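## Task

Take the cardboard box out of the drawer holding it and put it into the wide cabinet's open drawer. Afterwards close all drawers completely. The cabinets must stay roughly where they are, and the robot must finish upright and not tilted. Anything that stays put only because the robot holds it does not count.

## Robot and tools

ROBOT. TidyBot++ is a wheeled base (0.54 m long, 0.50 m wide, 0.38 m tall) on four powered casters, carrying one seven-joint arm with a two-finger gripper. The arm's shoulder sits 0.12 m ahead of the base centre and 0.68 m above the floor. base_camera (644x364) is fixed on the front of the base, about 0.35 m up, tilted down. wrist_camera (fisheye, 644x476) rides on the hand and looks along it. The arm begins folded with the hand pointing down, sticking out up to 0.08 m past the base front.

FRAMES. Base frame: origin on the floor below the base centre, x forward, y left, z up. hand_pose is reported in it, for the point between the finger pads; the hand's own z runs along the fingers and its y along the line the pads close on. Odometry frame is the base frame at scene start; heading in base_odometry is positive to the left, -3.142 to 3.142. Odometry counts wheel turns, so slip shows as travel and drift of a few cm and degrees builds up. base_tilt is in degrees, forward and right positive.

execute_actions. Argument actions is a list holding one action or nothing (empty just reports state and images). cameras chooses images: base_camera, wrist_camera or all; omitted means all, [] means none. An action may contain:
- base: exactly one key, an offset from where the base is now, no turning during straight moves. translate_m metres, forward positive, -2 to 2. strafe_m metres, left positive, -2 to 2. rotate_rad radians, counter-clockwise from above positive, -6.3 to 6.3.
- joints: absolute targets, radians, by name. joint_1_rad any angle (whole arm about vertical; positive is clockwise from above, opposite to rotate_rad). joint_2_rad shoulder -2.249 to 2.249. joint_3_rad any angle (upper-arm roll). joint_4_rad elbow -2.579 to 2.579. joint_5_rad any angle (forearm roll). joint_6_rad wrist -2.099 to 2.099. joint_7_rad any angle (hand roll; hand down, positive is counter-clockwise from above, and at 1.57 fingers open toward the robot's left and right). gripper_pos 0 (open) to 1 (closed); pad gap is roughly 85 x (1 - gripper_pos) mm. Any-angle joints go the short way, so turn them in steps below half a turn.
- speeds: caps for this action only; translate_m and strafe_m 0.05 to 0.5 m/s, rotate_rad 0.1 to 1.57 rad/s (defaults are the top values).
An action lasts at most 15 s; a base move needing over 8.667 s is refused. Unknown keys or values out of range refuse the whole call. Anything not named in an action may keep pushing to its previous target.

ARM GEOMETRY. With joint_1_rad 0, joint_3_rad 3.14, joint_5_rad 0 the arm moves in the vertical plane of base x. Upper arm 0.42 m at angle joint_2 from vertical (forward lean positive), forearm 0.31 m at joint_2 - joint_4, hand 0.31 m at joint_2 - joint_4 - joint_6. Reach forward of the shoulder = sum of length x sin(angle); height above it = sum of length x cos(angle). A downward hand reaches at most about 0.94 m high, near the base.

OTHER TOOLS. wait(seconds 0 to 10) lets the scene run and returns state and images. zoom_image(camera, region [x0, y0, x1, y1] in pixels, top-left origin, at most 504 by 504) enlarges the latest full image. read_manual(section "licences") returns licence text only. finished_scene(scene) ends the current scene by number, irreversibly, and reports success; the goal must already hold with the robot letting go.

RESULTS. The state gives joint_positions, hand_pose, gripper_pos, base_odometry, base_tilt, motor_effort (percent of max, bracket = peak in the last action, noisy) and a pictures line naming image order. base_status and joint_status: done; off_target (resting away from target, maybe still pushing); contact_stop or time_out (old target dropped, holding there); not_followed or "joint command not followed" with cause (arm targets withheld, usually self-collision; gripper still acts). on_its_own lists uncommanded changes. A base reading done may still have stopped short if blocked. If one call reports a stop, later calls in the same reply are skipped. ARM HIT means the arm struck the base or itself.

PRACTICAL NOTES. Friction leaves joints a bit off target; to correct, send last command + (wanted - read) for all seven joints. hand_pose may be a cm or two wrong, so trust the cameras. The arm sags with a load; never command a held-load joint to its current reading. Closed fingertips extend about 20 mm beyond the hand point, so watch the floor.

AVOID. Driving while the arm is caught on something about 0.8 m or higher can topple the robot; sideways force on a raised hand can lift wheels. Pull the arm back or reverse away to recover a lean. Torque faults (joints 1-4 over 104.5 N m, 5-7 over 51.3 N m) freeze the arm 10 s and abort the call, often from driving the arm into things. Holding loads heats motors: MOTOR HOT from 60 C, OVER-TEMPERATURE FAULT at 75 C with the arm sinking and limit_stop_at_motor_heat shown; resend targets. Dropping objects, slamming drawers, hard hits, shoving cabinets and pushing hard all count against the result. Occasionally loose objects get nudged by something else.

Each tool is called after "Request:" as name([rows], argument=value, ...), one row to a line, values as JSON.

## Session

Request:
execute_actions([
  {"joints":{"joint_6_rad":0.2,"joint_5_rad":0.04,"joint_1_rad":0.01}},
])

Scene clock: 1.40 s.
base_odometry: x=+0.000 y=+0.000 heading=+0.000 (m, m, rad; odometry frame)
base_tilt: forward=-0.2 right=+0.2 (deg)
base_status: not commanded
joint_positions: joint_1_rad=+0.026 joint_2_rad=-0.318 joint_3_rad=+3.109 joint_4_rad=-2.527 joint_5_rad=-0.001 joint_6_rad=+0.180 joint_7_rad=+1.541 gripper_pos=+0.000
joint_status: all done
motor_effort: joint_1_rad=+0(1) joint_2_rad=-6(7) joint_3_rad=+0(1) joint_4_rad=+18(18) joint_5_rad=+0(0) joint_6_rad=+7(7) joint_7_rad=+0(0) (%)
hand_pose: x=+0.5188 y=+0.0039 z=+0.7566 quat_wxyz=(-0.005, +0.849, -0.009, +0.528) (m; base frame)
pictures: base_camera, wrist_camera
camera_calibration (this result's frames):
wrist_camera: T_world_to_cam=[[-0.0146408, -0.997597, -0.0677244, 0.0623509], [-0.393656, 0.0680125, -0.916738, 0.960311], [0.919141, 0.0132384, -0.393706, -0.044689], [0, 0, 0, 1]] pos_world=[0.42002, -0.00252052, 0.866982]
Images, in order (width x height): base_camera 644x364, wrist_camera 644x476.

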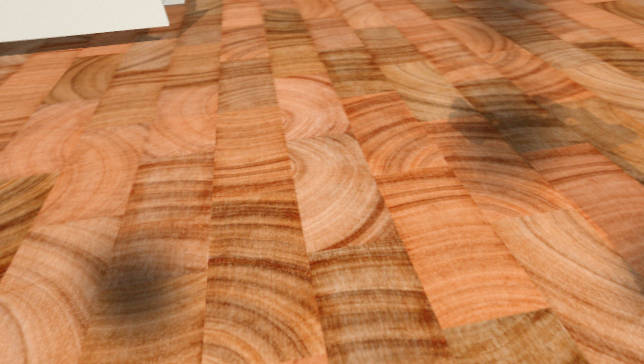

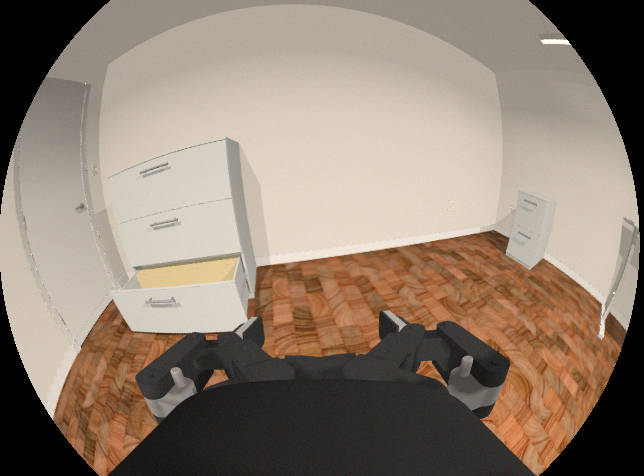

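Request:
execute_actions([
  {"base":{"rotate_rad":-2.96}},
])

Scene clock: 4.70 s.
base_odometry: x=+0.000 y=+0.000 heading=-2.959 (m, m, rad; odometry frame)
base_tilt: forward=-0.2 right=+0.2 (deg)
base_status: done
joint_positions: joint_1_rad=+0.022 joint_2_rad=-0.318 joint_3_rad=+3.109 joint_4_rad=-2.527 joint_5_rad=-0.001 joint_6_rad=+0.180 joint_7_rad=+1.541 gripper_pos=+0.000
joint_status: not commanded
motor_effort: joint_1_rad=+0(1) joint_2_rad=-6(8) joint_3_rad=+0(1) joint_4_rad=+18(17) joint_5_rad=+0(0) joint_6_rad=+7(7) joint_7_rad=-1(0) (%)
hand_pose: x=+0.5188 y=+0.0056 z=+0.7566 quat_wxyz=(-0.006, +0.849, -0.007, +0.528) (m; base frame)
pictures: base_camera, wrist_camera
camera_calibration (this result's frames):
wrist_camera: T_world_to_cam=[[-0.0104619, -0.997649, -0.0677238, 0.0618529], [-0.393937, 0.0663623, -0.916738, 0.960345], [0.919078, 0.0170881, -0.393706, -0.0446814], [0, 0, 0, 1]] pos_world=[0.420028, -0.00125966, 0.866982]
Images, in order (width x height): base_camera 644x364, wrist_camera 644x476.

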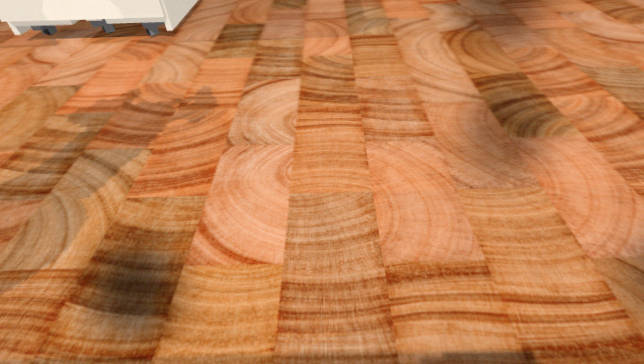

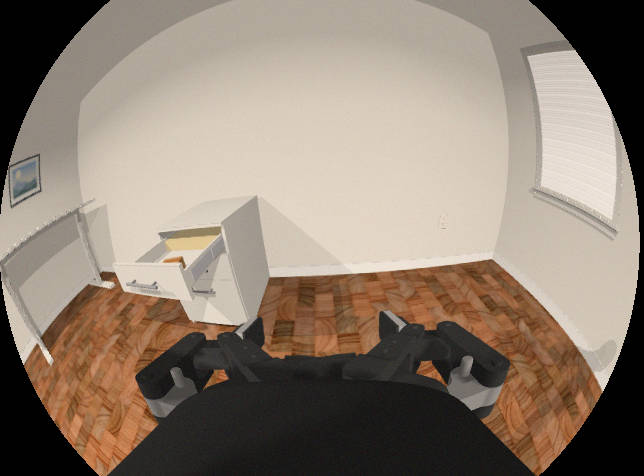

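Request:
execute_actions([
  {"base":{"strafe_m":0.65},"joints":{"joint_2_rad":0.2,"joint_3_rad":3.15,"joint_4_rad":-1.3,"joint_6_rad":-1.68,"joint_1_rad":0,"joint_5_rad":0.037}},
], cameras=[])

Request:
execute_actions([
  {"base":{"translate_m":0.28}},
])

Scene clock: 7.67 s.
base_odometry: x=+0.117 y=-0.640 heading=-2.960 (m, m, rad; odometry frame)
base_tilt: forward=-0.2 right=+0.2 (deg)
base_status: done
joint_positions: joint_1_rad=+0.010 joint_2_rad=+0.188 joint_3_rad=+3.136 joint_4_rad=-1.310 joint_5_rad=-0.001 joint_6_rad=-1.640 joint_7_rad=+1.541 gripper_pos=+0.000
joint_status: all done
motor_effort: joint_1_rad=+0(3) joint_2_rad=-23(23) joint_3_rad=+0(2) joint_4_rad=+16(19) joint_5_rad=+0(1) joint_6_rad=+1(7) joint_7_rad=+0(0) (%)
hand_pose: x=+0.5121 y=-0.0002 z=+0.8067 quat_wxyz=(-0.001, +1.000, -0.017, +0.002) (m; base frame)
pictures: none
No camera images: the call's "cameras" was empty. Leave "cameras" out to get every camera's image.

Scene clock: 9.53 s.
base_odometry: x=-0.158 y=-0.691 heading=-2.959 (m, m, rad; odometry frame)
base_tilt: forward=-0.2 right=+0.2 (deg)
base_status: done
joint_positions: joint_1_rad=+0.010 joint_2_rad=+0.202 joint_3_rad=+3.137 joint_4_rad=-1.308 joint_5_rad=-0.001 joint_6_rad=-1.641 joint_7_rad=+1.541 gripper_pos=+0.000
joint_status: not commanded
motor_effort: joint_1_rad=+0(1) joint_2_rad=-24(27) joint_3_rad=-1(2) joint_4_rad=+16(17) joint_5_rad=+0(1) joint_6_rad=+0(0) joint_7_rad=+0(1) (%)
hand_pose: x=+0.5142 y=-0.0006 z=+0.8018 quat_wxyz=(-0.001, +1.000, -0.018, -0.005) (m; base frame)
pictures: base_camera, wrist_camera
camera_calibration (this result's frames):
wrist_camera: T_world_to_cam=[[-0.08286, -0.996389, -0.0185308, 0.0564094], [-0.995617, 0.0835765, -0.0419754, 0.608373], [0.0433726, 0.0149715, -0.998947, 0.913073], [0, 0, 0, 1]] pos_world=[0.570778, -0.00831001, 0.938693]
Images, in order (width x height): base_camera 644x364, wrist_camera 644x476.

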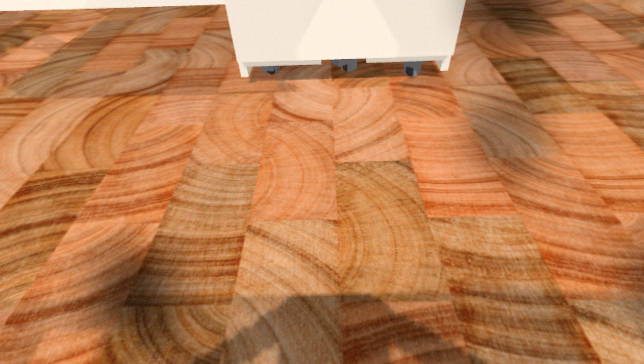

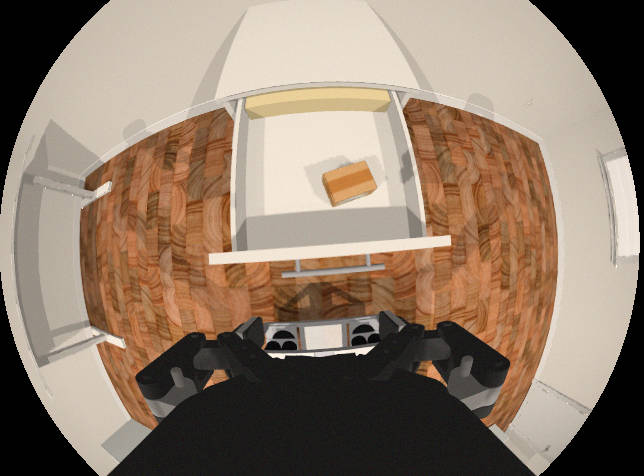

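Request:
execute_actions([
  {"base":{"strafe_m":-0.065},"joints":{"joint_7_rad":0.3,"gripper_pos":0.1}},
], cameras=[])

Request:
execute_actions([
  {"base":{"translate_m":0.07},"joints":{"joint_2_rad":0.46,"joint_4_rad":-1.19,"joint_6_rad":-1.45}},
], cameras=["wrist_camera"])

Scene clock: 11.23 s.
base_odometry: x=-0.170 y=-0.627 heading=-2.959 (m, m, rad; odometry frame)
base_tilt: forward=-0.2 right=+0.3 (deg)
base_status: done
joint_positions: joint_1_rad=+0.007 joint_2_rad=+0.202 joint_3_rad=+3.146 joint_4_rad=-1.308 joint_5_rad=+0.000 joint_6_rad=-1.641 joint_7_rad=+0.312 gripper_pos=+0.100
joint_status: all done
motor_effort: joint_1_rad=+1(3) joint_2_rad=-23(24) joint_3_rad=-1(2) joint_4_rad=+16(16) joint_5_rad=+0(1) joint_6_rad=+1(0) joint_7_rad=-1(1) (%)
hand_pose: x=+0.5143 y=-0.0029 z=+0.8019 quat_wxyz=(+0.003, +0.805, -0.593, -0.004) (m; base frame)
pictures: none
No camera images: the call's "cameras" was empty. Leave "cameras" out to get every camera's image.

Scene clock: 12.83 s.
base_odometry: x=-0.240 y=-0.639 heading=-2.959 (m, m, rad; odometry frame)
base_tilt: forward=-0.1 right=+0.3 (deg)
base_status: done
joint_positions: joint_1_rad=+0.007 joint_2_rad=+0.464 joint_3_rad=+3.146 joint_4_rad=-1.201 joint_5_rad=+0.000 joint_6_rad=-1.490 joint_7_rad=+0.312 gripper_pos=+0.100
joint_status: all done
motor_effort: joint_1_rad=+1(2) joint_2_rad=-34(36) joint_3_rad=-1(1) joint_4_rad=+16(16) joint_5_rad=+0(1) joint_6_rad=+0(1) joint_7_rad=-1(1) (%)
hand_pose: x=+0.6161 y=-0.0039 z=+0.7172 quat_wxyz=(+0.005, +0.805, -0.593, -0.005) (m; base frame)
pictures: wrist_camera
camera_calibration (this result's frames):
wrist_camera: T_world_to_cam=[[-0.96794, -0.25115, -0.00400666, 0.597787], [-0.250643, 0.966785, -0.0500405, 0.256837], [0.0164412, -0.0474319, -0.998739, 0.840337], [0, 0, 0, 1]] pos_world=[0.62918, -0.0583133, 0.854525]
Images, in order (width x height): wrist_camera 644x476.

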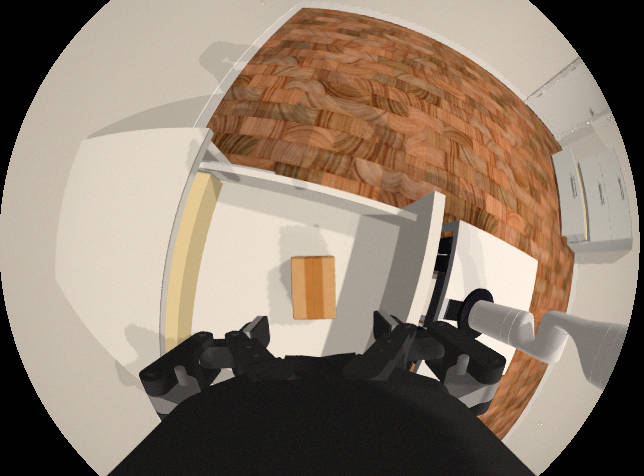

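Request:
execute_actions([
  {"joints":{"joint_2_rad":0.597,"joint_4_rad":-1.55,"joint_6_rad":-0.955}},
], cameras=["wrist_camera"])

Request:
execute_actions([
  {"joints":{"gripper_pos":1}},
], cameras=[])

Request:
execute_actions([
  {"joints":{"joint_2_rad":0.46,"joint_4_rad":-1.19,"joint_6_rad":-1.53}},
], cameras=["wrist_camera"])

Scene clock: 14.77 s.
base_odometry: x=-0.239 y=-0.639 heading=-2.959 (m, m, rad; odometry frame)
base_tilt: forward=-0.2 right=+0.2 (deg)
base_status: not commanded
joint_positions: joint_1_rad=+0.007 joint_2_rad=+0.598 joint_3_rad=+3.146 joint_4_rad=-1.544 joint_5_rad=+0.000 joint_6_rad=-0.996 joint_7_rad=+0.312 gripper_pos=+0.100
joint_status: all done
motor_effort: joint_1_rad=+0(1) joint_2_rad=-34(35) joint_3_rad=-1(1) joint_4_rad=+14(15) joint_5_rad=+0(0) joint_6_rad=+0(1) joint_7_rad=+0(1) (%)
hand_pose: x=+0.6214 y=-0.0042 z=+0.5482 quat_wxyz=(+0.000, +0.805, -0.593, +0.002) (m; base frame)
pictures: wrist_camera
camera_calibration (this result's frames):
wrist_camera: T_world_to_cam=[[-0.96768, -0.251381, -0.0200456, 0.61086], [-0.249987, 0.966692, -0.0548952, 0.252271], [0.0331776, -0.0481098, -0.998291, 0.660824], [0, 0, 0, 1]] pos_world=[0.632257, -0.0585177, 0.685788]
Images, in order (width x height): wrist_camera 644x476.

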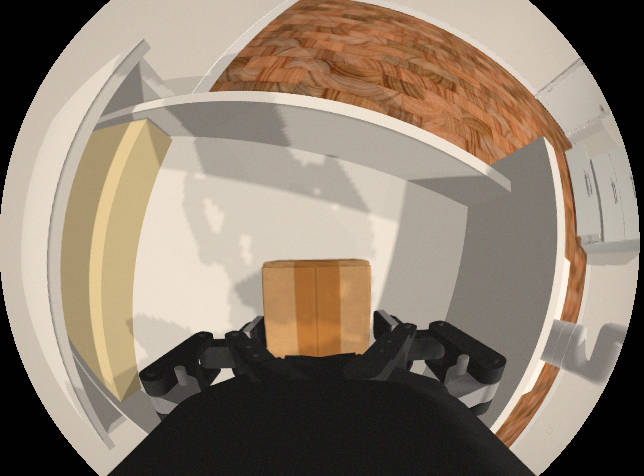

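Scene clock: 15.80 s.
base_odometry: x=-0.239 y=-0.639 heading=-2.959 (m, m, rad; odometry frame)
base_tilt: forward=-0.1 right=+0.3 (deg)
base_status: not commanded
joint_positions: joint_1_rad=+0.007 joint_2_rad=+0.597 joint_3_rad=+3.146 joint_4_rad=-1.544 joint_5_rad=+0.000 joint_6_rad=-0.996 joint_7_rad=+0.312 gripper_pos=+0.347
joint_status: gripper_pos off_target (ended at +0.347, target +1.000)
motor_effort: joint_1_rad=+0(0) joint_2_rad=-33(35) joint_3_rad=-1(1) joint_4_rad=+13(14) joint_5_rad=+0(0) joint_6_rad=+0(1) joint_7_rad=-1(1) (%)
hand_pose: x=+0.6216 y=-0.0042 z=+0.5488 quat_wxyz=(-0.001, +0.805, -0.593, +0.003) (m; base frame)
pictures: none
No camera images: the call's "cameras" was empty. Leave "cameras" out to get every camera's image.

Scene clock: 17.30 s.
base_odometry: x=-0.239 y=-0.639 heading=-2.959 (m, m, rad; odometry frame)
base_tilt: forward=-0.2 right=+0.2 (deg)
base_status: not commanded
joint_positions: joint_1_rad=+0.007 joint_2_rad=+0.463 joint_3_rad=+3.146 joint_4_rad=-1.199 joint_5_rad=+0.000 joint_6_rad=-1.491 joint_7_rad=+0.312 gripper_pos=+0.347
joint_status: all done
motor_effort: joint_1_rad=+0(0) joint_2_rad=-33(37) joint_3_rad=+0(1) joint_4_rad=+17(17) joint_5_rad=+0(0) joint_6_rad=-1(1) joint_7_rad=-1(1) (%)
hand_pose: x=+0.6163 y=-0.0039 z=+0.7184 quat_wxyz=(+0.004, +0.805, -0.593, -0.004) (m; base frame)
pictures: wrist_camera
camera_calibration (this result's frames):
wrist_camera: T_world_to_cam=[[-0.967931, -0.251151, -0.00574654, 0.599287], [-0.250554, 0.966784, -0.0505071, 0.257246], [0.0182406, -0.0474475, -0.998707, 0.840442], [0, 0, 0, 1]] pos_world=[0.629193, -0.0583127, 0.855792]
Images, in order (width x height): wrist_camera 644x476.

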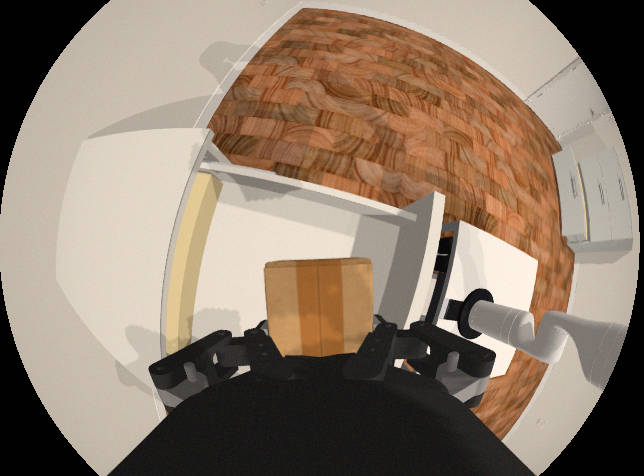

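Request:
execute_actions([
  {"base":{"translate_m":-0.24},"joints":{"joint_7_rad":1.59}},
], cameras=[])

Request:
execute_actions([
  {"base":{"strafe_m":0.04},"joints":{"joint_2_rad":0.57,"joint_4_rad":-1.505,"joint_6_rad":-1.03}},
], cameras=["wrist_camera"])

Request:
execute_actions([
  {"base":{"translate_m":0.33},"speeds":{"translate_m":0.12}},
])

Request:
execute_actions([
  {"base":{"translate_m":0.055},"speeds":{"translate_m":0.05}},
])

Scene clock: 19.30 s.
base_odometry: x=-0.003 y=-0.595 heading=-2.959 (m, m, rad; odometry frame)
base_tilt: forward=-0.3 right=+0.3 (deg)
base_status: done
joint_positions: joint_1_rad=+0.005 joint_2_rad=+0.461 joint_3_rad=+3.146 joint_4_rad=-1.198 joint_5_rad=+0.002 joint_6_rad=-1.493 joint_7_rad=+1.578 gripper_pos=+0.347
joint_status: all done
motor_effort: joint_1_rad=+0(3) joint_2_rad=-34(36) joint_3_rad=-1(3) joint_4_rad=+16(18) joint_5_rad=+0(1) joint_6_rad=+0(1) joint_7_rad=-1(0) (%)
hand_pose: x=+0.6161 y=-0.0041 z=+0.7200 quat_wxyz=(+0.002, +1.000, -0.001, -0.005) (m; base frame)
pictures: none
No camera images: the call's "cameras" was empty. Leave "cameras" out to get every camera's image.

Scene clock: 20.73 s.
base_odometry: x=+0.004 y=-0.635 heading=-2.959 (m, m, rad; odometry frame)
base_tilt: forward=-0.2 right=+0.2 (deg)
base_status: done
joint_positions: joint_1_rad=-0.004 joint_2_rad=+0.576 joint_3_rad=+3.147 joint_4_rad=-1.502 joint_5_rad=+0.003 joint_6_rad=-1.070 joint_7_rad=+1.578 gripper_pos=+0.347
joint_status: all done
motor_effort: joint_1_rad=+0(4) joint_2_rad=-34(38) joint_3_rad=-1(3) joint_4_rad=+14(17) joint_5_rad=+0(1) joint_6_rad=+0(1) joint_7_rad=+0(1) (%)
hand_pose: x=+0.6207 y=+0.0000 z=+0.5706 quat_wxyz=(+0.003, +1.000, +0.004, -0.004) (m; base frame)
pictures: wrist_camera
camera_calibration (this result's frames):
wrist_camera: T_world_to_cam=[[-0.0400146, -0.999128, -0.0119335, 0.0312123], [-0.998168, 0.0405128, -0.0449321, 0.707963], [0.0453764, 0.0101137, -0.998919, 0.676168], [0, 0, 0, 1]] pos_world=[0.677233, -0.00433512, 0.707619]
Images, in order (width x height): wrist_camera 644x476.

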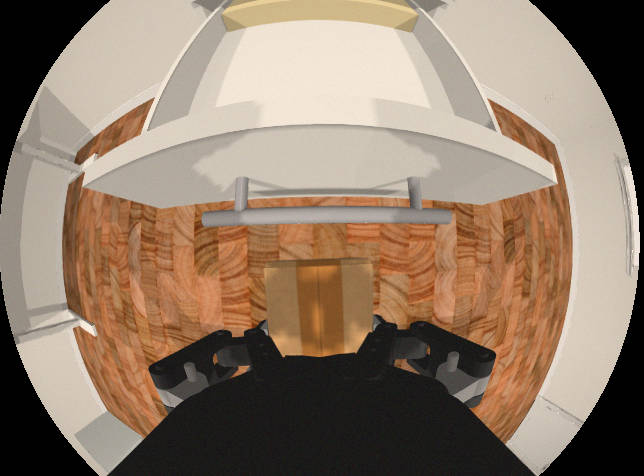

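Scene clock: 24.10 s.
base_odometry: x=-0.320 y=-0.695 heading=-2.958 (m, m, rad; odometry frame)
base_tilt: forward=-0.2 right=+0.2 (deg)
base_status: done
joint_positions: joint_1_rad=-0.004 joint_2_rad=+0.575 joint_3_rad=+3.147 joint_4_rad=-1.507 joint_5_rad=+0.003 joint_6_rad=-1.071 joint_7_rad=+1.578 gripper_pos=+0.347
joint_status: not commanded
motor_effort: joint_1_rad=+0(1) joint_2_rad=-35(37) joint_3_rad=-1(2) joint_4_rad=+15(22) joint_5_rad=+0(1) joint_6_rad=+0(9) joint_7_rad=-1(0) (%)
hand_pose: x=+0.6184 y=-0.0002 z=+0.5697 quat_wxyz=(+0.003, +1.000, +0.004, -0.006) (m; base frame)
pictures: base_camera, wrist_camera
camera_calibration (this result's frames):
wrist_camera: T_world_to_cam=[[-0.040311, -0.999118, -0.0117216, 0.0310489], [-0.998341, 0.0407567, -0.0406627, 0.703265], [0.0411046, 0.010063, -0.999104, 0.678188], [0, 0, 0, 1]] pos_world=[0.675474, -0.00446589, 0.706541]
Images, in order (width x height): base_camera 644x364, wrist_camera 644x476.

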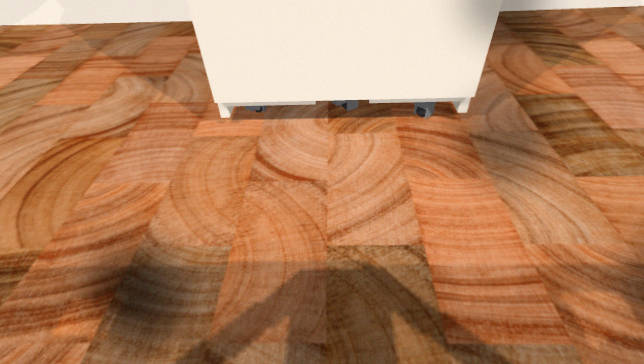

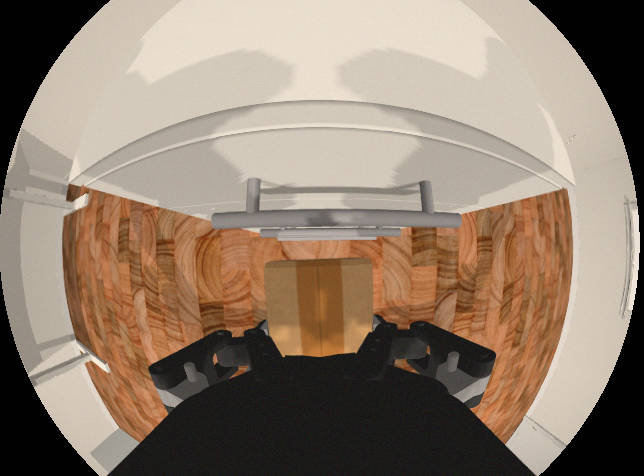

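Scene clock: 25.67 s.
base_odometry: x=-0.374 y=-0.705 heading=-2.958 (m, m, rad; odometry frame)
base_tilt: forward=-0.2 right=+0.2 (deg)
base_status: done
joint_positions: joint_1_rad=-0.003 joint_2_rad=+0.569 joint_3_rad=+3.147 joint_4_rad=-1.565 joint_5_rad=+0.003 joint_6_rad=-1.095 joint_7_rad=+1.578 gripper_pos=+0.347
joint_status: not commanded
motor_effort: joint_1_rad=+0(4) joint_2_rad=-32(36) joint_3_rad=-1(3) joint_4_rad=+25(27) joint_5_rad=+1(2) joint_6_rad=+13(16) joint_7_rad=+1(1) (%)
hand_pose: x=+0.5846 y=-0.0002 z=+0.5584 quat_wxyz=(+0.002, +0.999, +0.003, -0.043) (m; base frame)
pictures: base_camera, wrist_camera
camera_calibration (this result's frames):
wrist_camera: T_world_to_cam=[[-0.0414937, -0.999101, -0.00870868, 0.0284909], [-0.99855, 0.0411685, 0.0346827, 0.627095], [-0.034293, 0.0101352, -0.99936, 0.712482], [0, 0, 0, 1]] pos_world=[0.651801, -0.00457241, 0.690525]
Images, in order (width x height): base_camera 644x364, wrist_camera 644x476.

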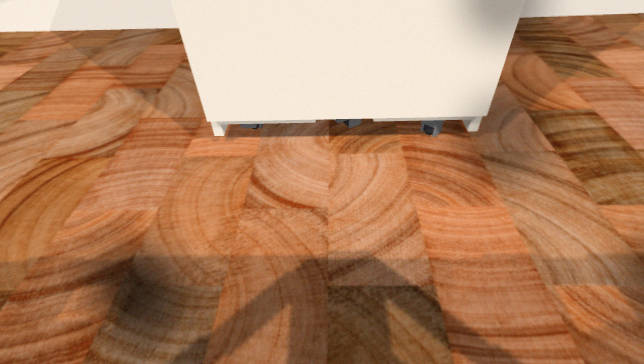

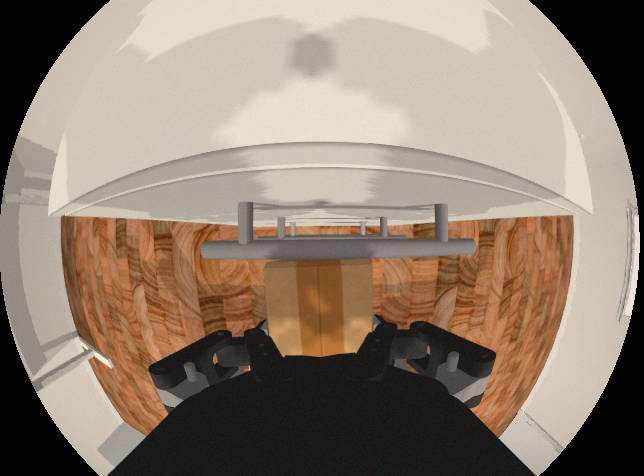

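Request:
execute_actions([
  {"base":{"translate_m":-1.16}},
], cameras=["wrist_camera"])

Request:
execute_actions([
  {"base":{"rotate_rad":-3.142},"speeds":{"rotate_rad":1.3},"joints":{"joint_7_rad":0.0}},
], cameras=["wrist_camera"])

Request:
execute_actions([
  {"base":{"strafe_m":1.18}},
])

Scene clock: 29.63 s.
base_odometry: x=+0.766 y=-0.493 heading=-2.958 (m, m, rad; odometry frame)
base_tilt: forward=-0.2 right=+0.2 (deg)
base_status: done
joint_positions: joint_1_rad=-0.002 joint_2_rad=+0.578 joint_3_rad=+3.147 joint_4_rad=-1.506 joint_5_rad=+0.003 joint_6_rad=-1.066 joint_7_rad=+1.578 gripper_pos=+0.347
joint_status: not commanded
motor_effort: joint_1_rad=+0(7) joint_2_rad=-35(38) joint_3_rad=-1(5) joint_4_rad=+15(25) joint_5_rad=+0(1) joint_6_rad=+0(13) joint_7_rad=-1(1) (%)
hand_pose: x=+0.6204 y=-0.0016 z=+0.5685 quat_wxyz=(+0.003, +1.000, +0.003, -0.004) (m; base frame)
pictures: wrist_camera
camera_calibration (this result's frames):
wrist_camera: T_world_to_cam=[[-0.0420687, -0.999057, -0.0107715, 0.0302243], [-0.998118, 0.0425058, -0.0442042, 0.70714], [0.0446204, 0.00889161, -0.998964, 0.674678], [0, 0, 0, 1]] pos_world=[0.676977, -0.00586077, 0.705563]
Images, in order (width x height): wrist_camera 644x476.

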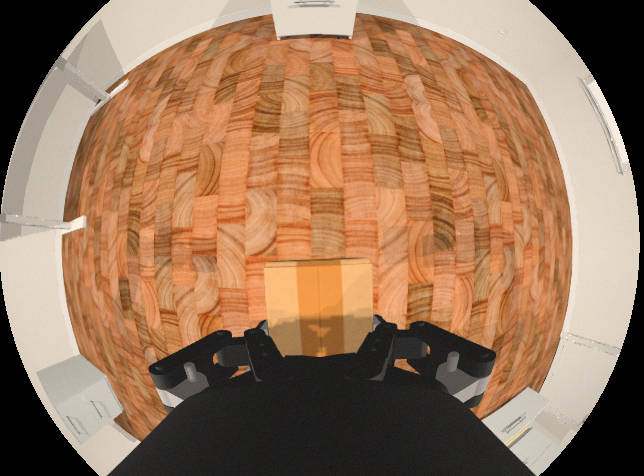

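Scene clock: 33.37 s.
base_odometry: x=+0.766 y=-0.493 heading=+0.185 (m, m, rad; odometry frame)
base_tilt: forward=-0.3 right=+0.2 (deg)
base_status: done
joint_positions: joint_1_rad=+0.004 joint_2_rad=+0.578 joint_3_rad=+3.152 joint_4_rad=-1.506 joint_5_rad=+0.003 joint_6_rad=-1.066 joint_7_rad=+0.012 gripper_pos=+0.347
joint_status: all done
motor_effort: joint_1_rad=+0(5) joint_2_rad=-34(36) joint_3_rad=-1(4) joint_4_rad=+14(14) joint_5_rad=+0(1) joint_6_rad=+0(1) joint_7_rad=+0(0) (%)
hand_pose: x=+0.6204 y=-0.0067 z=+0.5685 quat_wxyz=(+0.006, +0.707, -0.707, +0.000) (m; base frame)
pictures: wrist_camera
camera_calibration (this result's frames):
wrist_camera: T_world_to_cam=[[-0.998887, 0.0461562, -0.00974967, 0.62515], [0.0466655, 0.997056, -0.0608478, 0.0750923], [0.00691246, -0.0612351, -0.998099, 0.697132], [0, 0, 0, 1]] pos_world=[0.61613, -0.0610369, 0.706471]
Images, in order (width x height): wrist_camera 644x476.

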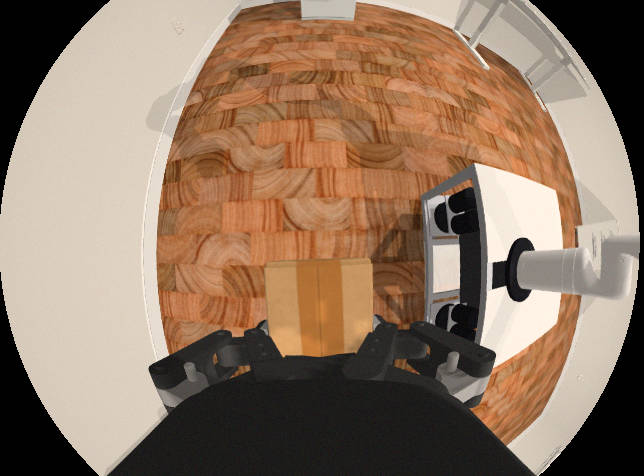

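Scene clock: 37.10 s.
base_odometry: x=+0.552 y=+0.667 heading=+0.183 (m, m, rad; odometry frame)
base_tilt: forward=-0.2 right=+0.2 (deg)
base_status: done
joint_positions: joint_1_rad=+0.000 joint_2_rad=+0.578 joint_3_rad=+3.152 joint_4_rad=-1.506 joint_5_rad=+0.004 joint_6_rad=-1.066 joint_7_rad=+0.012 gripper_pos=+0.347
joint_status: not commanded
motor_effort: joint_1_rad=+0(4) joint_2_rad=-36(38) joint_3_rad=-1(3) joint_4_rad=+14(14) joint_5_rad=+1(1) joint_6_rad=+0(0) joint_7_rad=-1(1) (%)
hand_pose: x=+0.6204 y=-0.0046 z=+0.5685 quat_wxyz=(+0.006, +0.709, -0.705, +0.000) (m; base frame)
pictures: base_camera, wrist_camera
camera_calibration (this result's frames):
wrist_camera: T_world_to_cam=[[-0.999082, 0.0417226, -0.00975201, 0.625176], [0.0422408, 0.997248, -0.0609321, 0.075729], [0.00718292, -0.0612881, -0.998094, 0.697094], [0, 0, 0, 1]] pos_world=[0.616396, -0.0588809, 0.706477]
Images, in order (width x height): base_camera 644x364, wrist_camera 644x476.

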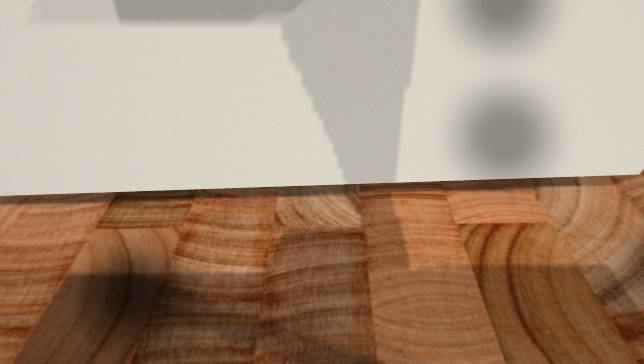

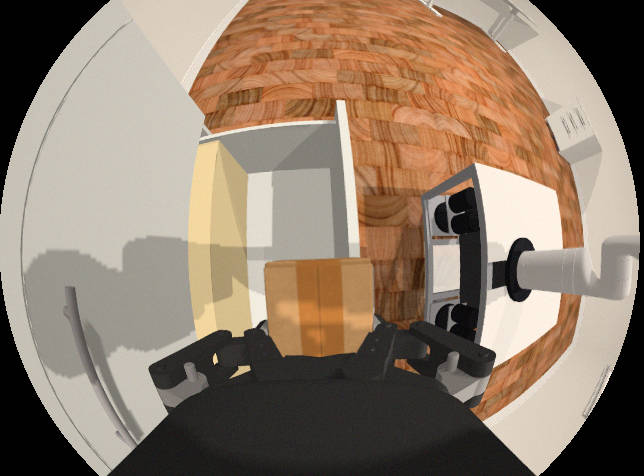

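Request:
execute_actions([
  {"base":{"translate_m":0.045}},
], cameras=[])

Request:
execute_actions([
  {"joints":{"joint_2_rad":1.47,"joint_4_rad":-1.34,"joint_6_rad":-0.285}},
])

Scene clock: 38.17 s.
base_odometry: x=+0.596 y=+0.676 heading=+0.184 (m, m, rad; odometry frame)
base_tilt: forward=-0.1 right=+0.2 (deg)
base_status: done
joint_positions: joint_1_rad=+0.000 joint_2_rad=+0.578 joint_3_rad=+3.152 joint_4_rad=-1.506 joint_5_rad=+0.004 joint_6_rad=-1.065 joint_7_rad=+0.012 gripper_pos=+0.347
joint_status: not commanded
motor_effort: joint_1_rad=+0(4) joint_2_rad=-35(39) joint_3_rad=-1(3) joint_4_rad=+15(15) joint_5_rad=+0(1) joint_6_rad=+0(1) joint_7_rad=+0(0) (%)
hand_pose: x=+0.6205 y=-0.0047 z=+0.5687 quat_wxyz=(+0.006, +0.709, -0.705, +0.000) (m; base frame)
pictures: none
No camera images: the call's "cameras" was empty. Leave "cameras" out to get every camera's image.

Scene clock: 40.37 s.
base_odometry: x=+0.596 y=+0.676 heading=+0.184 (m, m, rad; odometry frame)
base_tilt: forward=-0.2 right=+0.2 (deg)
base_status: not commanded
joint_positions: joint_1_rad=+0.000 joint_2_rad=+1.471 joint_3_rad=+3.152 joint_4_rad=-1.353 joint_5_rad=+0.004 joint_6_rad=-0.327 joint_7_rad=+0.012 gripper_pos=+0.347
joint_status: all done
motor_effort: joint_1_rad=+0(0) joint_2_rad=-42(46) joint_3_rad=+0(1) joint_4_rad=+5(15) joint_5_rad=+0(0) joint_6_rad=+0(2) joint_7_rad=+0(0) (%)
hand_pose: x=+0.6333 y=-0.0054 z=+0.1139 quat_wxyz=(+0.007, +0.712, -0.702, +0.001) (m; base frame)
pictures: base_camera, wrist_camera
camera_calibration (this result's frames):
wrist_camera: T_world_to_cam=[[-0.999427, 0.0326332, -0.00893264, 0.633678], [0.0331358, 0.997429, -0.063534, 0.0543846], [0.00683636, -0.0637937, -0.99794, 0.243338], [0, 0, 0, 1]] pos_world=[0.62985, -0.0594003, 0.251953]
Images, in order (width x height): base_camera 644x364, wrist_camera 644x476.

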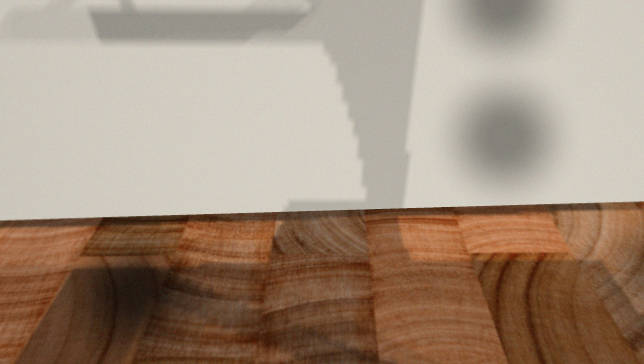

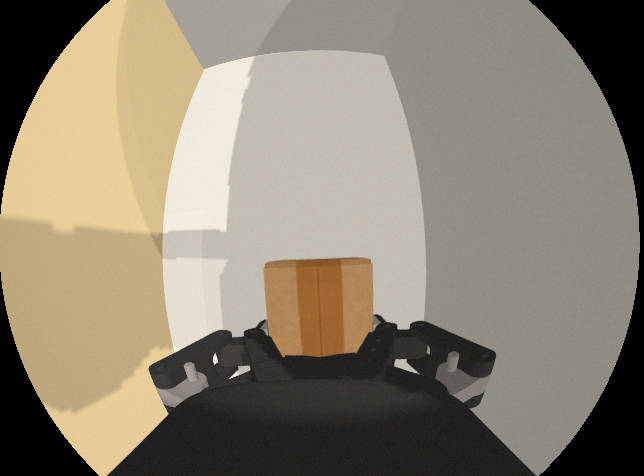

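Gap to the floor is probably about 2 cm; lowering a little more.

Request:
execute_actions([
  {"joints":{"joint_2_rad":1.495,"joint_4_rad":-1.325}},
], cameras=[])

Request:
execute_actions([
  {"joints":{"gripper_pos":0.1}},
], cameras=["wrist_camera"])

Request:
execute_actions([
  {"joints":{"joint_2_rad":0.57,"joint_4_rad":-1.505,"joint_6_rad":-1.1}},
], cameras=["wrist_camera"])

Request:
execute_actions([
  {"base":{"translate_m":-0.36},"joints":{"gripper_pos":1,"joint_7_rad":1.57}},
], cameras=[])

Request:
execute_actions([
  {"base":{"strafe_m":-0.08},"joints":{"joint_2_rad":1.4,"joint_4_rad":-1.91,"joint_6_rad":1.34}},
])

Scene clock: 41.27 s.
base_odometry: x=+0.596 y=+0.676 heading=+0.184 (m, m, rad; odometry frame)
base_tilt: forward=-0.2 right=+0.2 (deg)
base_status: not commanded
joint_positions: joint_1_rad=+0.000 joint_2_rad=+1.492 joint_3_rad=+3.152 joint_4_rad=-1.335 joint_5_rad=+0.004 joint_6_rad=-0.327 joint_7_rad=+0.012 gripper_pos=+0.347
joint_status: all done
motor_effort: joint_1_rad=+0(0) joint_2_rad=-42(43) joint_3_rad=-1(1) joint_4_rad=+5(5) joint_5_rad=+0(0) joint_6_rad=+0(1) joint_7_rad=-1(1) (%)
hand_pose: x=+0.6325 y=-0.0054 z=+0.1049 quat_wxyz=(+0.008, +0.712, -0.702, +0.000) (m; base frame)
pictures: none
No camera images: the call's "cameras" was empty. Leave "cameras" out to get every camera's image.

Scene clock: 42.30 s.
base_odometry: x=+0.596 y=+0.676 heading=+0.184 (m, m, rad; odometry frame)
base_tilt: forward=-0.2 right=+0.2 (deg)
base_status: not commanded
joint_positions: joint_1_rad=+0.000 joint_2_rad=+1.492 joint_3_rad=+3.152 joint_4_rad=-1.335 joint_5_rad=+0.004 joint_6_rad=-0.327 joint_7_rad=+0.012 gripper_pos=+0.100
joint_status: all done
motor_effort: joint_1_rad=+1(0) joint_2_rad=-40(42) joint_3_rad=-1(1) joint_4_rad=+4(5) joint_5_rad=+0(0) joint_6_rad=-1(0) joint_7_rad=-1(1) (%)
hand_pose: x=+0.6325 y=-0.0054 z=+0.1049 quat_wxyz=(+0.008, +0.712, -0.702, +0.000) (m; base frame)
pictures: wrist_camera
camera_calibration (this result's frames):
wrist_camera: T_world_to_cam=[[-0.999453, 0.0324477, -0.00634815, 0.632547], [0.0327863, 0.997434, -0.0636356, 0.0540659], [0.00426704, -0.063809, -0.997953, 0.236028], [0, 0, 0, 1]] pos_world=[0.629421, -0.0593912, 0.243]
Images, in order (width x height): wrist_camera 644x476.

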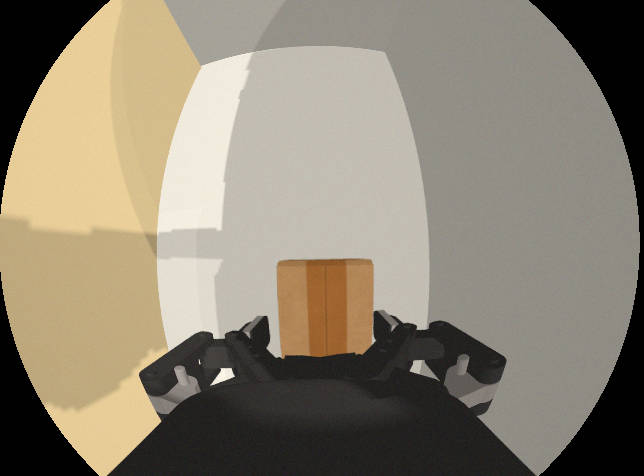

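Scene clock: 44.50 s.
base_odometry: x=+0.596 y=+0.676 heading=+0.184 (m, m, rad; odometry frame)
base_tilt: forward=-0.1 right=+0.3 (deg)
base_status: not commanded
joint_positions: joint_1_rad=+0.000 joint_2_rad=+0.574 joint_3_rad=+3.152 joint_4_rad=-1.492 joint_5_rad=+0.004 joint_6_rad=-1.060 joint_7_rad=+0.012 gripper_pos=+0.100
joint_status: all done
motor_effort: joint_1_rad=+0(1) joint_2_rad=-34(46) joint_3_rad=-1(1) joint_4_rad=+14(14) joint_5_rad=+0(0) joint_6_rad=+0(0) joint_7_rad=-1(1) (%)
hand_pose: x=+0.6288 y=-0.0047 z=+0.5741 quat_wxyz=(-0.002, +0.709, -0.705, +0.008) (m; base frame)
pictures: wrist_camera
camera_calibration (this result's frames):
wrist_camera: T_world_to_cam=[[-0.998595, 0.0417386, -0.0326423, 0.646483], [0.0436476, 0.997235, -0.0601402, 0.0745142], [0.0300419, -0.0614804, -0.997656, 0.687972], [0, 0, 0, 1]] pos_world=[0.621655, -0.0589947, 0.711943]
Images, in order (width x height): wrist_camera 644x476.

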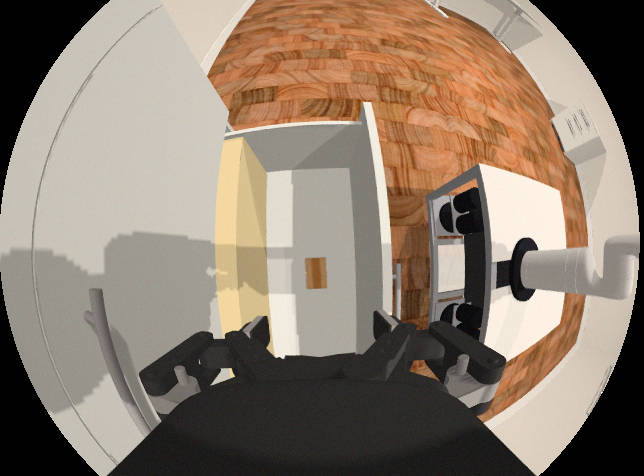

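Scene clock: 46.63 s.
base_odometry: x=+0.242 y=+0.610 heading=+0.184 (m, m, rad; odometry frame)
base_tilt: forward=-0.1 right=+0.2 (deg)
base_status: done
joint_positions: joint_1_rad=+0.000 joint_2_rad=+0.570 joint_3_rad=+3.152 joint_4_rad=-1.500 joint_5_rad=+0.004 joint_6_rad=-1.062 joint_7_rad=+1.558 gripper_pos=+0.999
joint_status: all done
motor_effort: joint_1_rad=+0(7) joint_2_rad=-34(38) joint_3_rad=-1(3) joint_4_rad=+14(15) joint_5_rad=+0(1) joint_6_rad=+0(0) joint_7_rad=+0(1) (%)
hand_pose: x=+0.6252 y=-0.0047 z=+0.5742 quat_wxyz=(+0.004, +1.000, -0.010, +0.005) (m; base frame)
pictures: none
No camera images: the call's "cameras" was empty. Leave "cameras" out to get every camera's image.

Scene clock: 49.37 s.
base_odometry: x=+0.256 y=+0.531 heading=+0.183 (m, m, rad; odometry frame)
base_tilt: forward=-0.2 right=+0.2 (deg)
base_status: done
joint_positions: joint_1_rad=+0.006 joint_2_rad=+1.398 joint_3_rad=+3.152 joint_4_rad=-1.900 joint_5_rad=+0.004 joint_6_rad=+1.302 joint_7_rad=+1.558 gripper_pos=+0.999
joint_status: all done
motor_effort: joint_1_rad=+1(4) joint_2_rad=-37(40) joint_3_rad=-2(3) joint_4_rad=+1(14) joint_5_rad=+0(1) joint_6_rad=+8(9) joint_7_rad=-1(0) (%)
hand_pose: x=+0.7680 y=-0.0064 z=+0.3153 quat_wxyz=(+0.002, +0.840, -0.005, +0.542) (m; base frame)
pictures: base_camera, wrist_camera
camera_calibration (this result's frames):
wrist_camera: T_world_to_cam=[[-0.0131227, -0.998533, -0.0525274, 0.0198816], [-0.363753, 0.0536998, -0.929946, 0.635656], [0.931403, 0.00690362, -0.363924, -0.466193], [0, 0, 0, 1]] pos_world=[0.665696, -0.0110638, 0.422512]
Images, in order (width x height): base_camera 644x364, wrist_camera 644x476.

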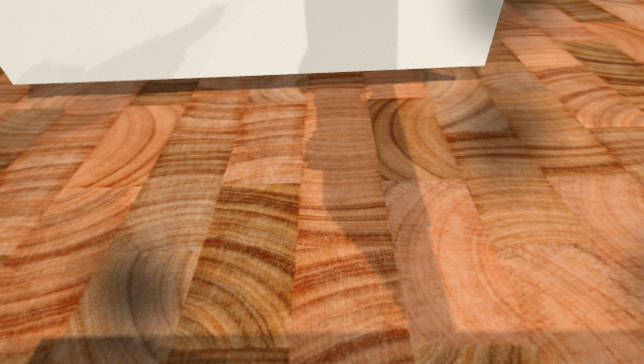

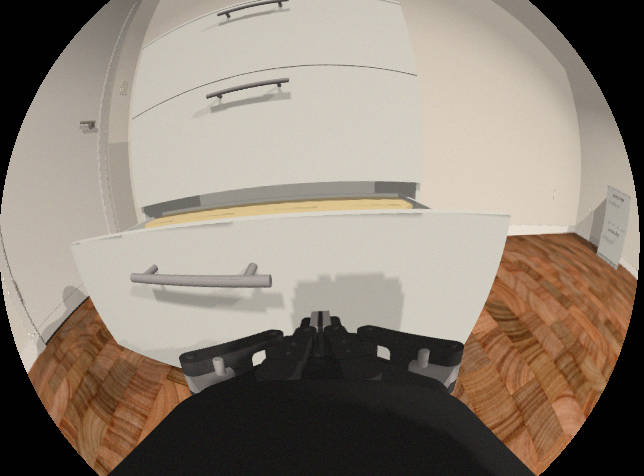

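Request:
execute_actions([
  {"base":{"translate_m":0.36},"speeds":{"translate_m":0.12}},
])

Request:
execute_actions([
  {"base":{"translate_m":0.06},"speeds":{"translate_m":0.05}},
])

Scene clock: 53.10 s.
base_odometry: x=+0.610 y=+0.596 heading=+0.183 (m, m, rad; odometry frame)
base_tilt: forward=-0.2 right=+0.1 (deg)
base_status: done
joint_positions: joint_1_rad=+0.002 joint_2_rad=+1.406 joint_3_rad=+3.152 joint_4_rad=-1.916 joint_5_rad=+0.011 joint_6_rad=+1.302 joint_7_rad=+1.558 gripper_pos=+0.999
joint_status: not commanded
motor_effort: joint_1_rad=+1(3) joint_2_rad=-39(43) joint_3_rad=-1(1) joint_4_rad=+3(15) joint_5_rad=+0(3) joint_6_rad=+7(11) joint_7_rad=+0(1) (%)
hand_pose: x=+0.7578 y=-0.0014 z=+0.3060 quat_wxyz=(-0.002, +0.847, +0.000, +0.532) (m; base frame)
pictures: base_camera, wrist_camera
camera_calibration (this result's frames):
wrist_camera: T_world_to_cam=[[-0.00324042, -0.998555, -0.0536394, 0.0170657], [-0.387058, 0.0507111, -0.92066, 0.637808], [0.92205, 0.0177782, -0.386663, -0.445996], [0, 0, 0, 1]] pos_world=[0.658154, -0.00737389, 0.41567]
Images, in order (width x height): base_camera 644x364, wrist_camera 644x476.

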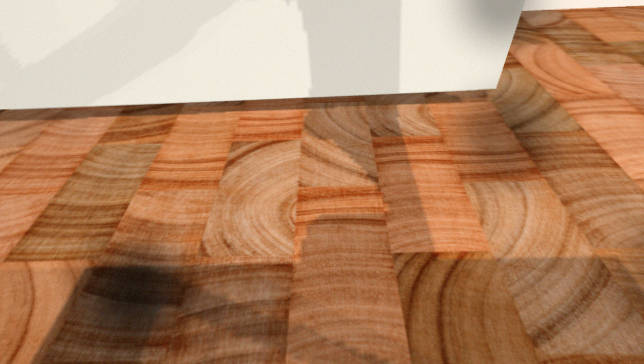

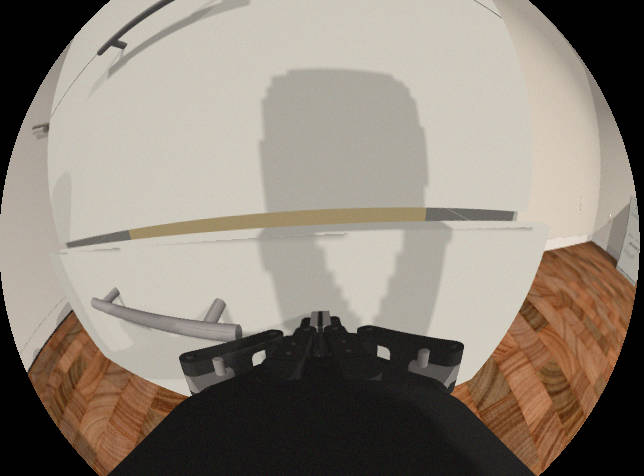

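Scene clock: 54.83 s.
base_odometry: x=+0.670 y=+0.607 heading=+0.182 (m, m, rad; odometry frame)
base_tilt: forward=-0.2 right=+0.2 (deg)
base_status: done
joint_positions: joint_1_rad=+0.001 joint_2_rad=+1.409 joint_3_rad=+3.152 joint_4_rad=-1.940 joint_5_rad=+0.011 joint_6_rad=+1.302 joint_7_rad=+1.558 gripper_pos=+0.999
joint_status: not commanded
motor_effort: joint_1_rad=+0(2) joint_2_rad=-41(42) joint_3_rad=-2(2) joint_4_rad=+6(12) joint_5_rad=+0(3) joint_6_rad=+9(11) joint_7_rad=+0(1) (%)
hand_pose: x=+0.7464 y=-0.0008 z=+0.2994 quat_wxyz=(-0.002, +0.854, +0.000, +0.521) (m; base frame)
pictures: base_camera, wrist_camera
camera_calibration (this result's frames):
wrist_camera: T_world_to_cam=[[-0.00386238, -0.998553, -0.0536462, 0.0177403], [-0.410685, 0.0504976, -0.910378, 0.641904], [0.911769, 0.0185154, -0.410285, -0.423305], [0, 0, 0, 1]] pos_world=[0.649645, -0.00686236, 0.411651]
Images, in order (width x height): base_camera 644x364, wrist_camera 644x476.

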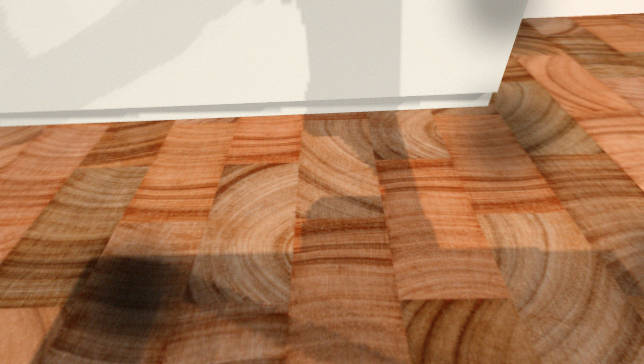

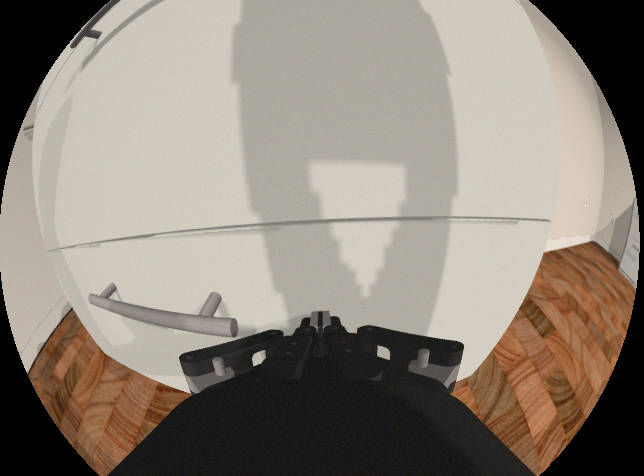

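Request:
execute_actions([
  {"base":{"translate_m":0.015},"speeds":{"translate_m":0.05}},
], cameras=[])

Request:
execute_actions([
  {"base":{"translate_m":-0.1}},
])

Scene clock: 55.73 s.
base_odometry: x=+0.684 y=+0.610 heading=+0.182 (m, m, rad; odometry frame)
base_tilt: forward=-0.2 right=+0.2 (deg)
base_status: done
joint_positions: joint_1_rad=+0.001 joint_2_rad=+1.417 joint_3_rad=+3.152 joint_4_rad=-1.964 joint_5_rad=+0.011 joint_6_rad=+1.302 joint_7_rad=+1.558 gripper_pos=+0.999
joint_status: not commanded
motor_effort: joint_1_rad=+0(3) joint_2_rad=-42(43) joint_3_rad=-1(1) joint_4_rad=+11(14) joint_5_rad=+0(3) joint_6_rad=+9(11) joint_7_rad=+0(0) (%)
hand_pose: x=+0.7320 y=-0.0006 z=+0.2891 quat_wxyz=(-0.002, +0.862, +0.000, +0.506) (m; base frame)
pictures: none
No camera images: the call's "cameras" was empty. Leave "cameras" out to get every camera's image.

Scene clock: 57.00 s.
base_odometry: x=+0.586 y=+0.591 heading=+0.182 (m, m, rad; odometry frame)
base_tilt: forward=-0.2 right=+0.2 (deg)
base_status: done
joint_positions: joint_1_rad=+0.001 joint_2_rad=+1.399 joint_3_rad=+3.152 joint_4_rad=-1.911 joint_5_rad=+0.011 joint_6_rad=+1.302 joint_7_rad=+1.558 gripper_pos=+0.999
joint_status: not commanded
motor_effort: joint_1_rad=+0(3) joint_2_rad=-38(42) joint_3_rad=-1(2) joint_4_rad=+2(10) joint_5_rad=+0(1) joint_6_rad=+7(10) joint_7_rad=-1(0) (%)
hand_pose: x=+0.7627 y=-0.0006 z=+0.3117 quat_wxyz=(-0.002, +0.844, +0.000, +0.537) (m; base frame)
pictures: base_camera, wrist_camera
camera_calibration (this result's frames):
wrist_camera: T_world_to_cam=[[-0.00120352, -0.998554, -0.0537394, 0.0166846], [-0.37579, 0.0502522, -0.925342, 0.637833], [0.926704, 0.019081, -0.375307, -0.455432], [0, 0, 0, 1]] pos_world=[0.661762, -0.00670187, 0.420183]
Images, in order (width x height): base_camera 644x364, wrist_camera 644x476.

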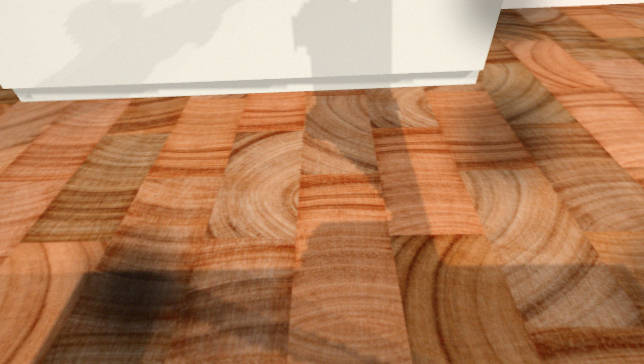

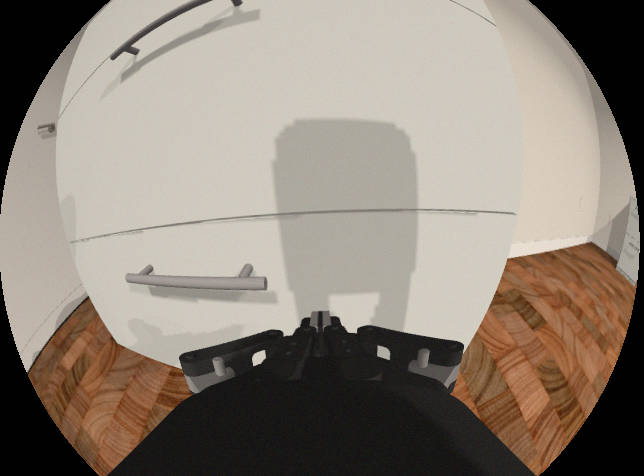

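Request:
finished_scene(scene=2)

The scene is finished: the task was done.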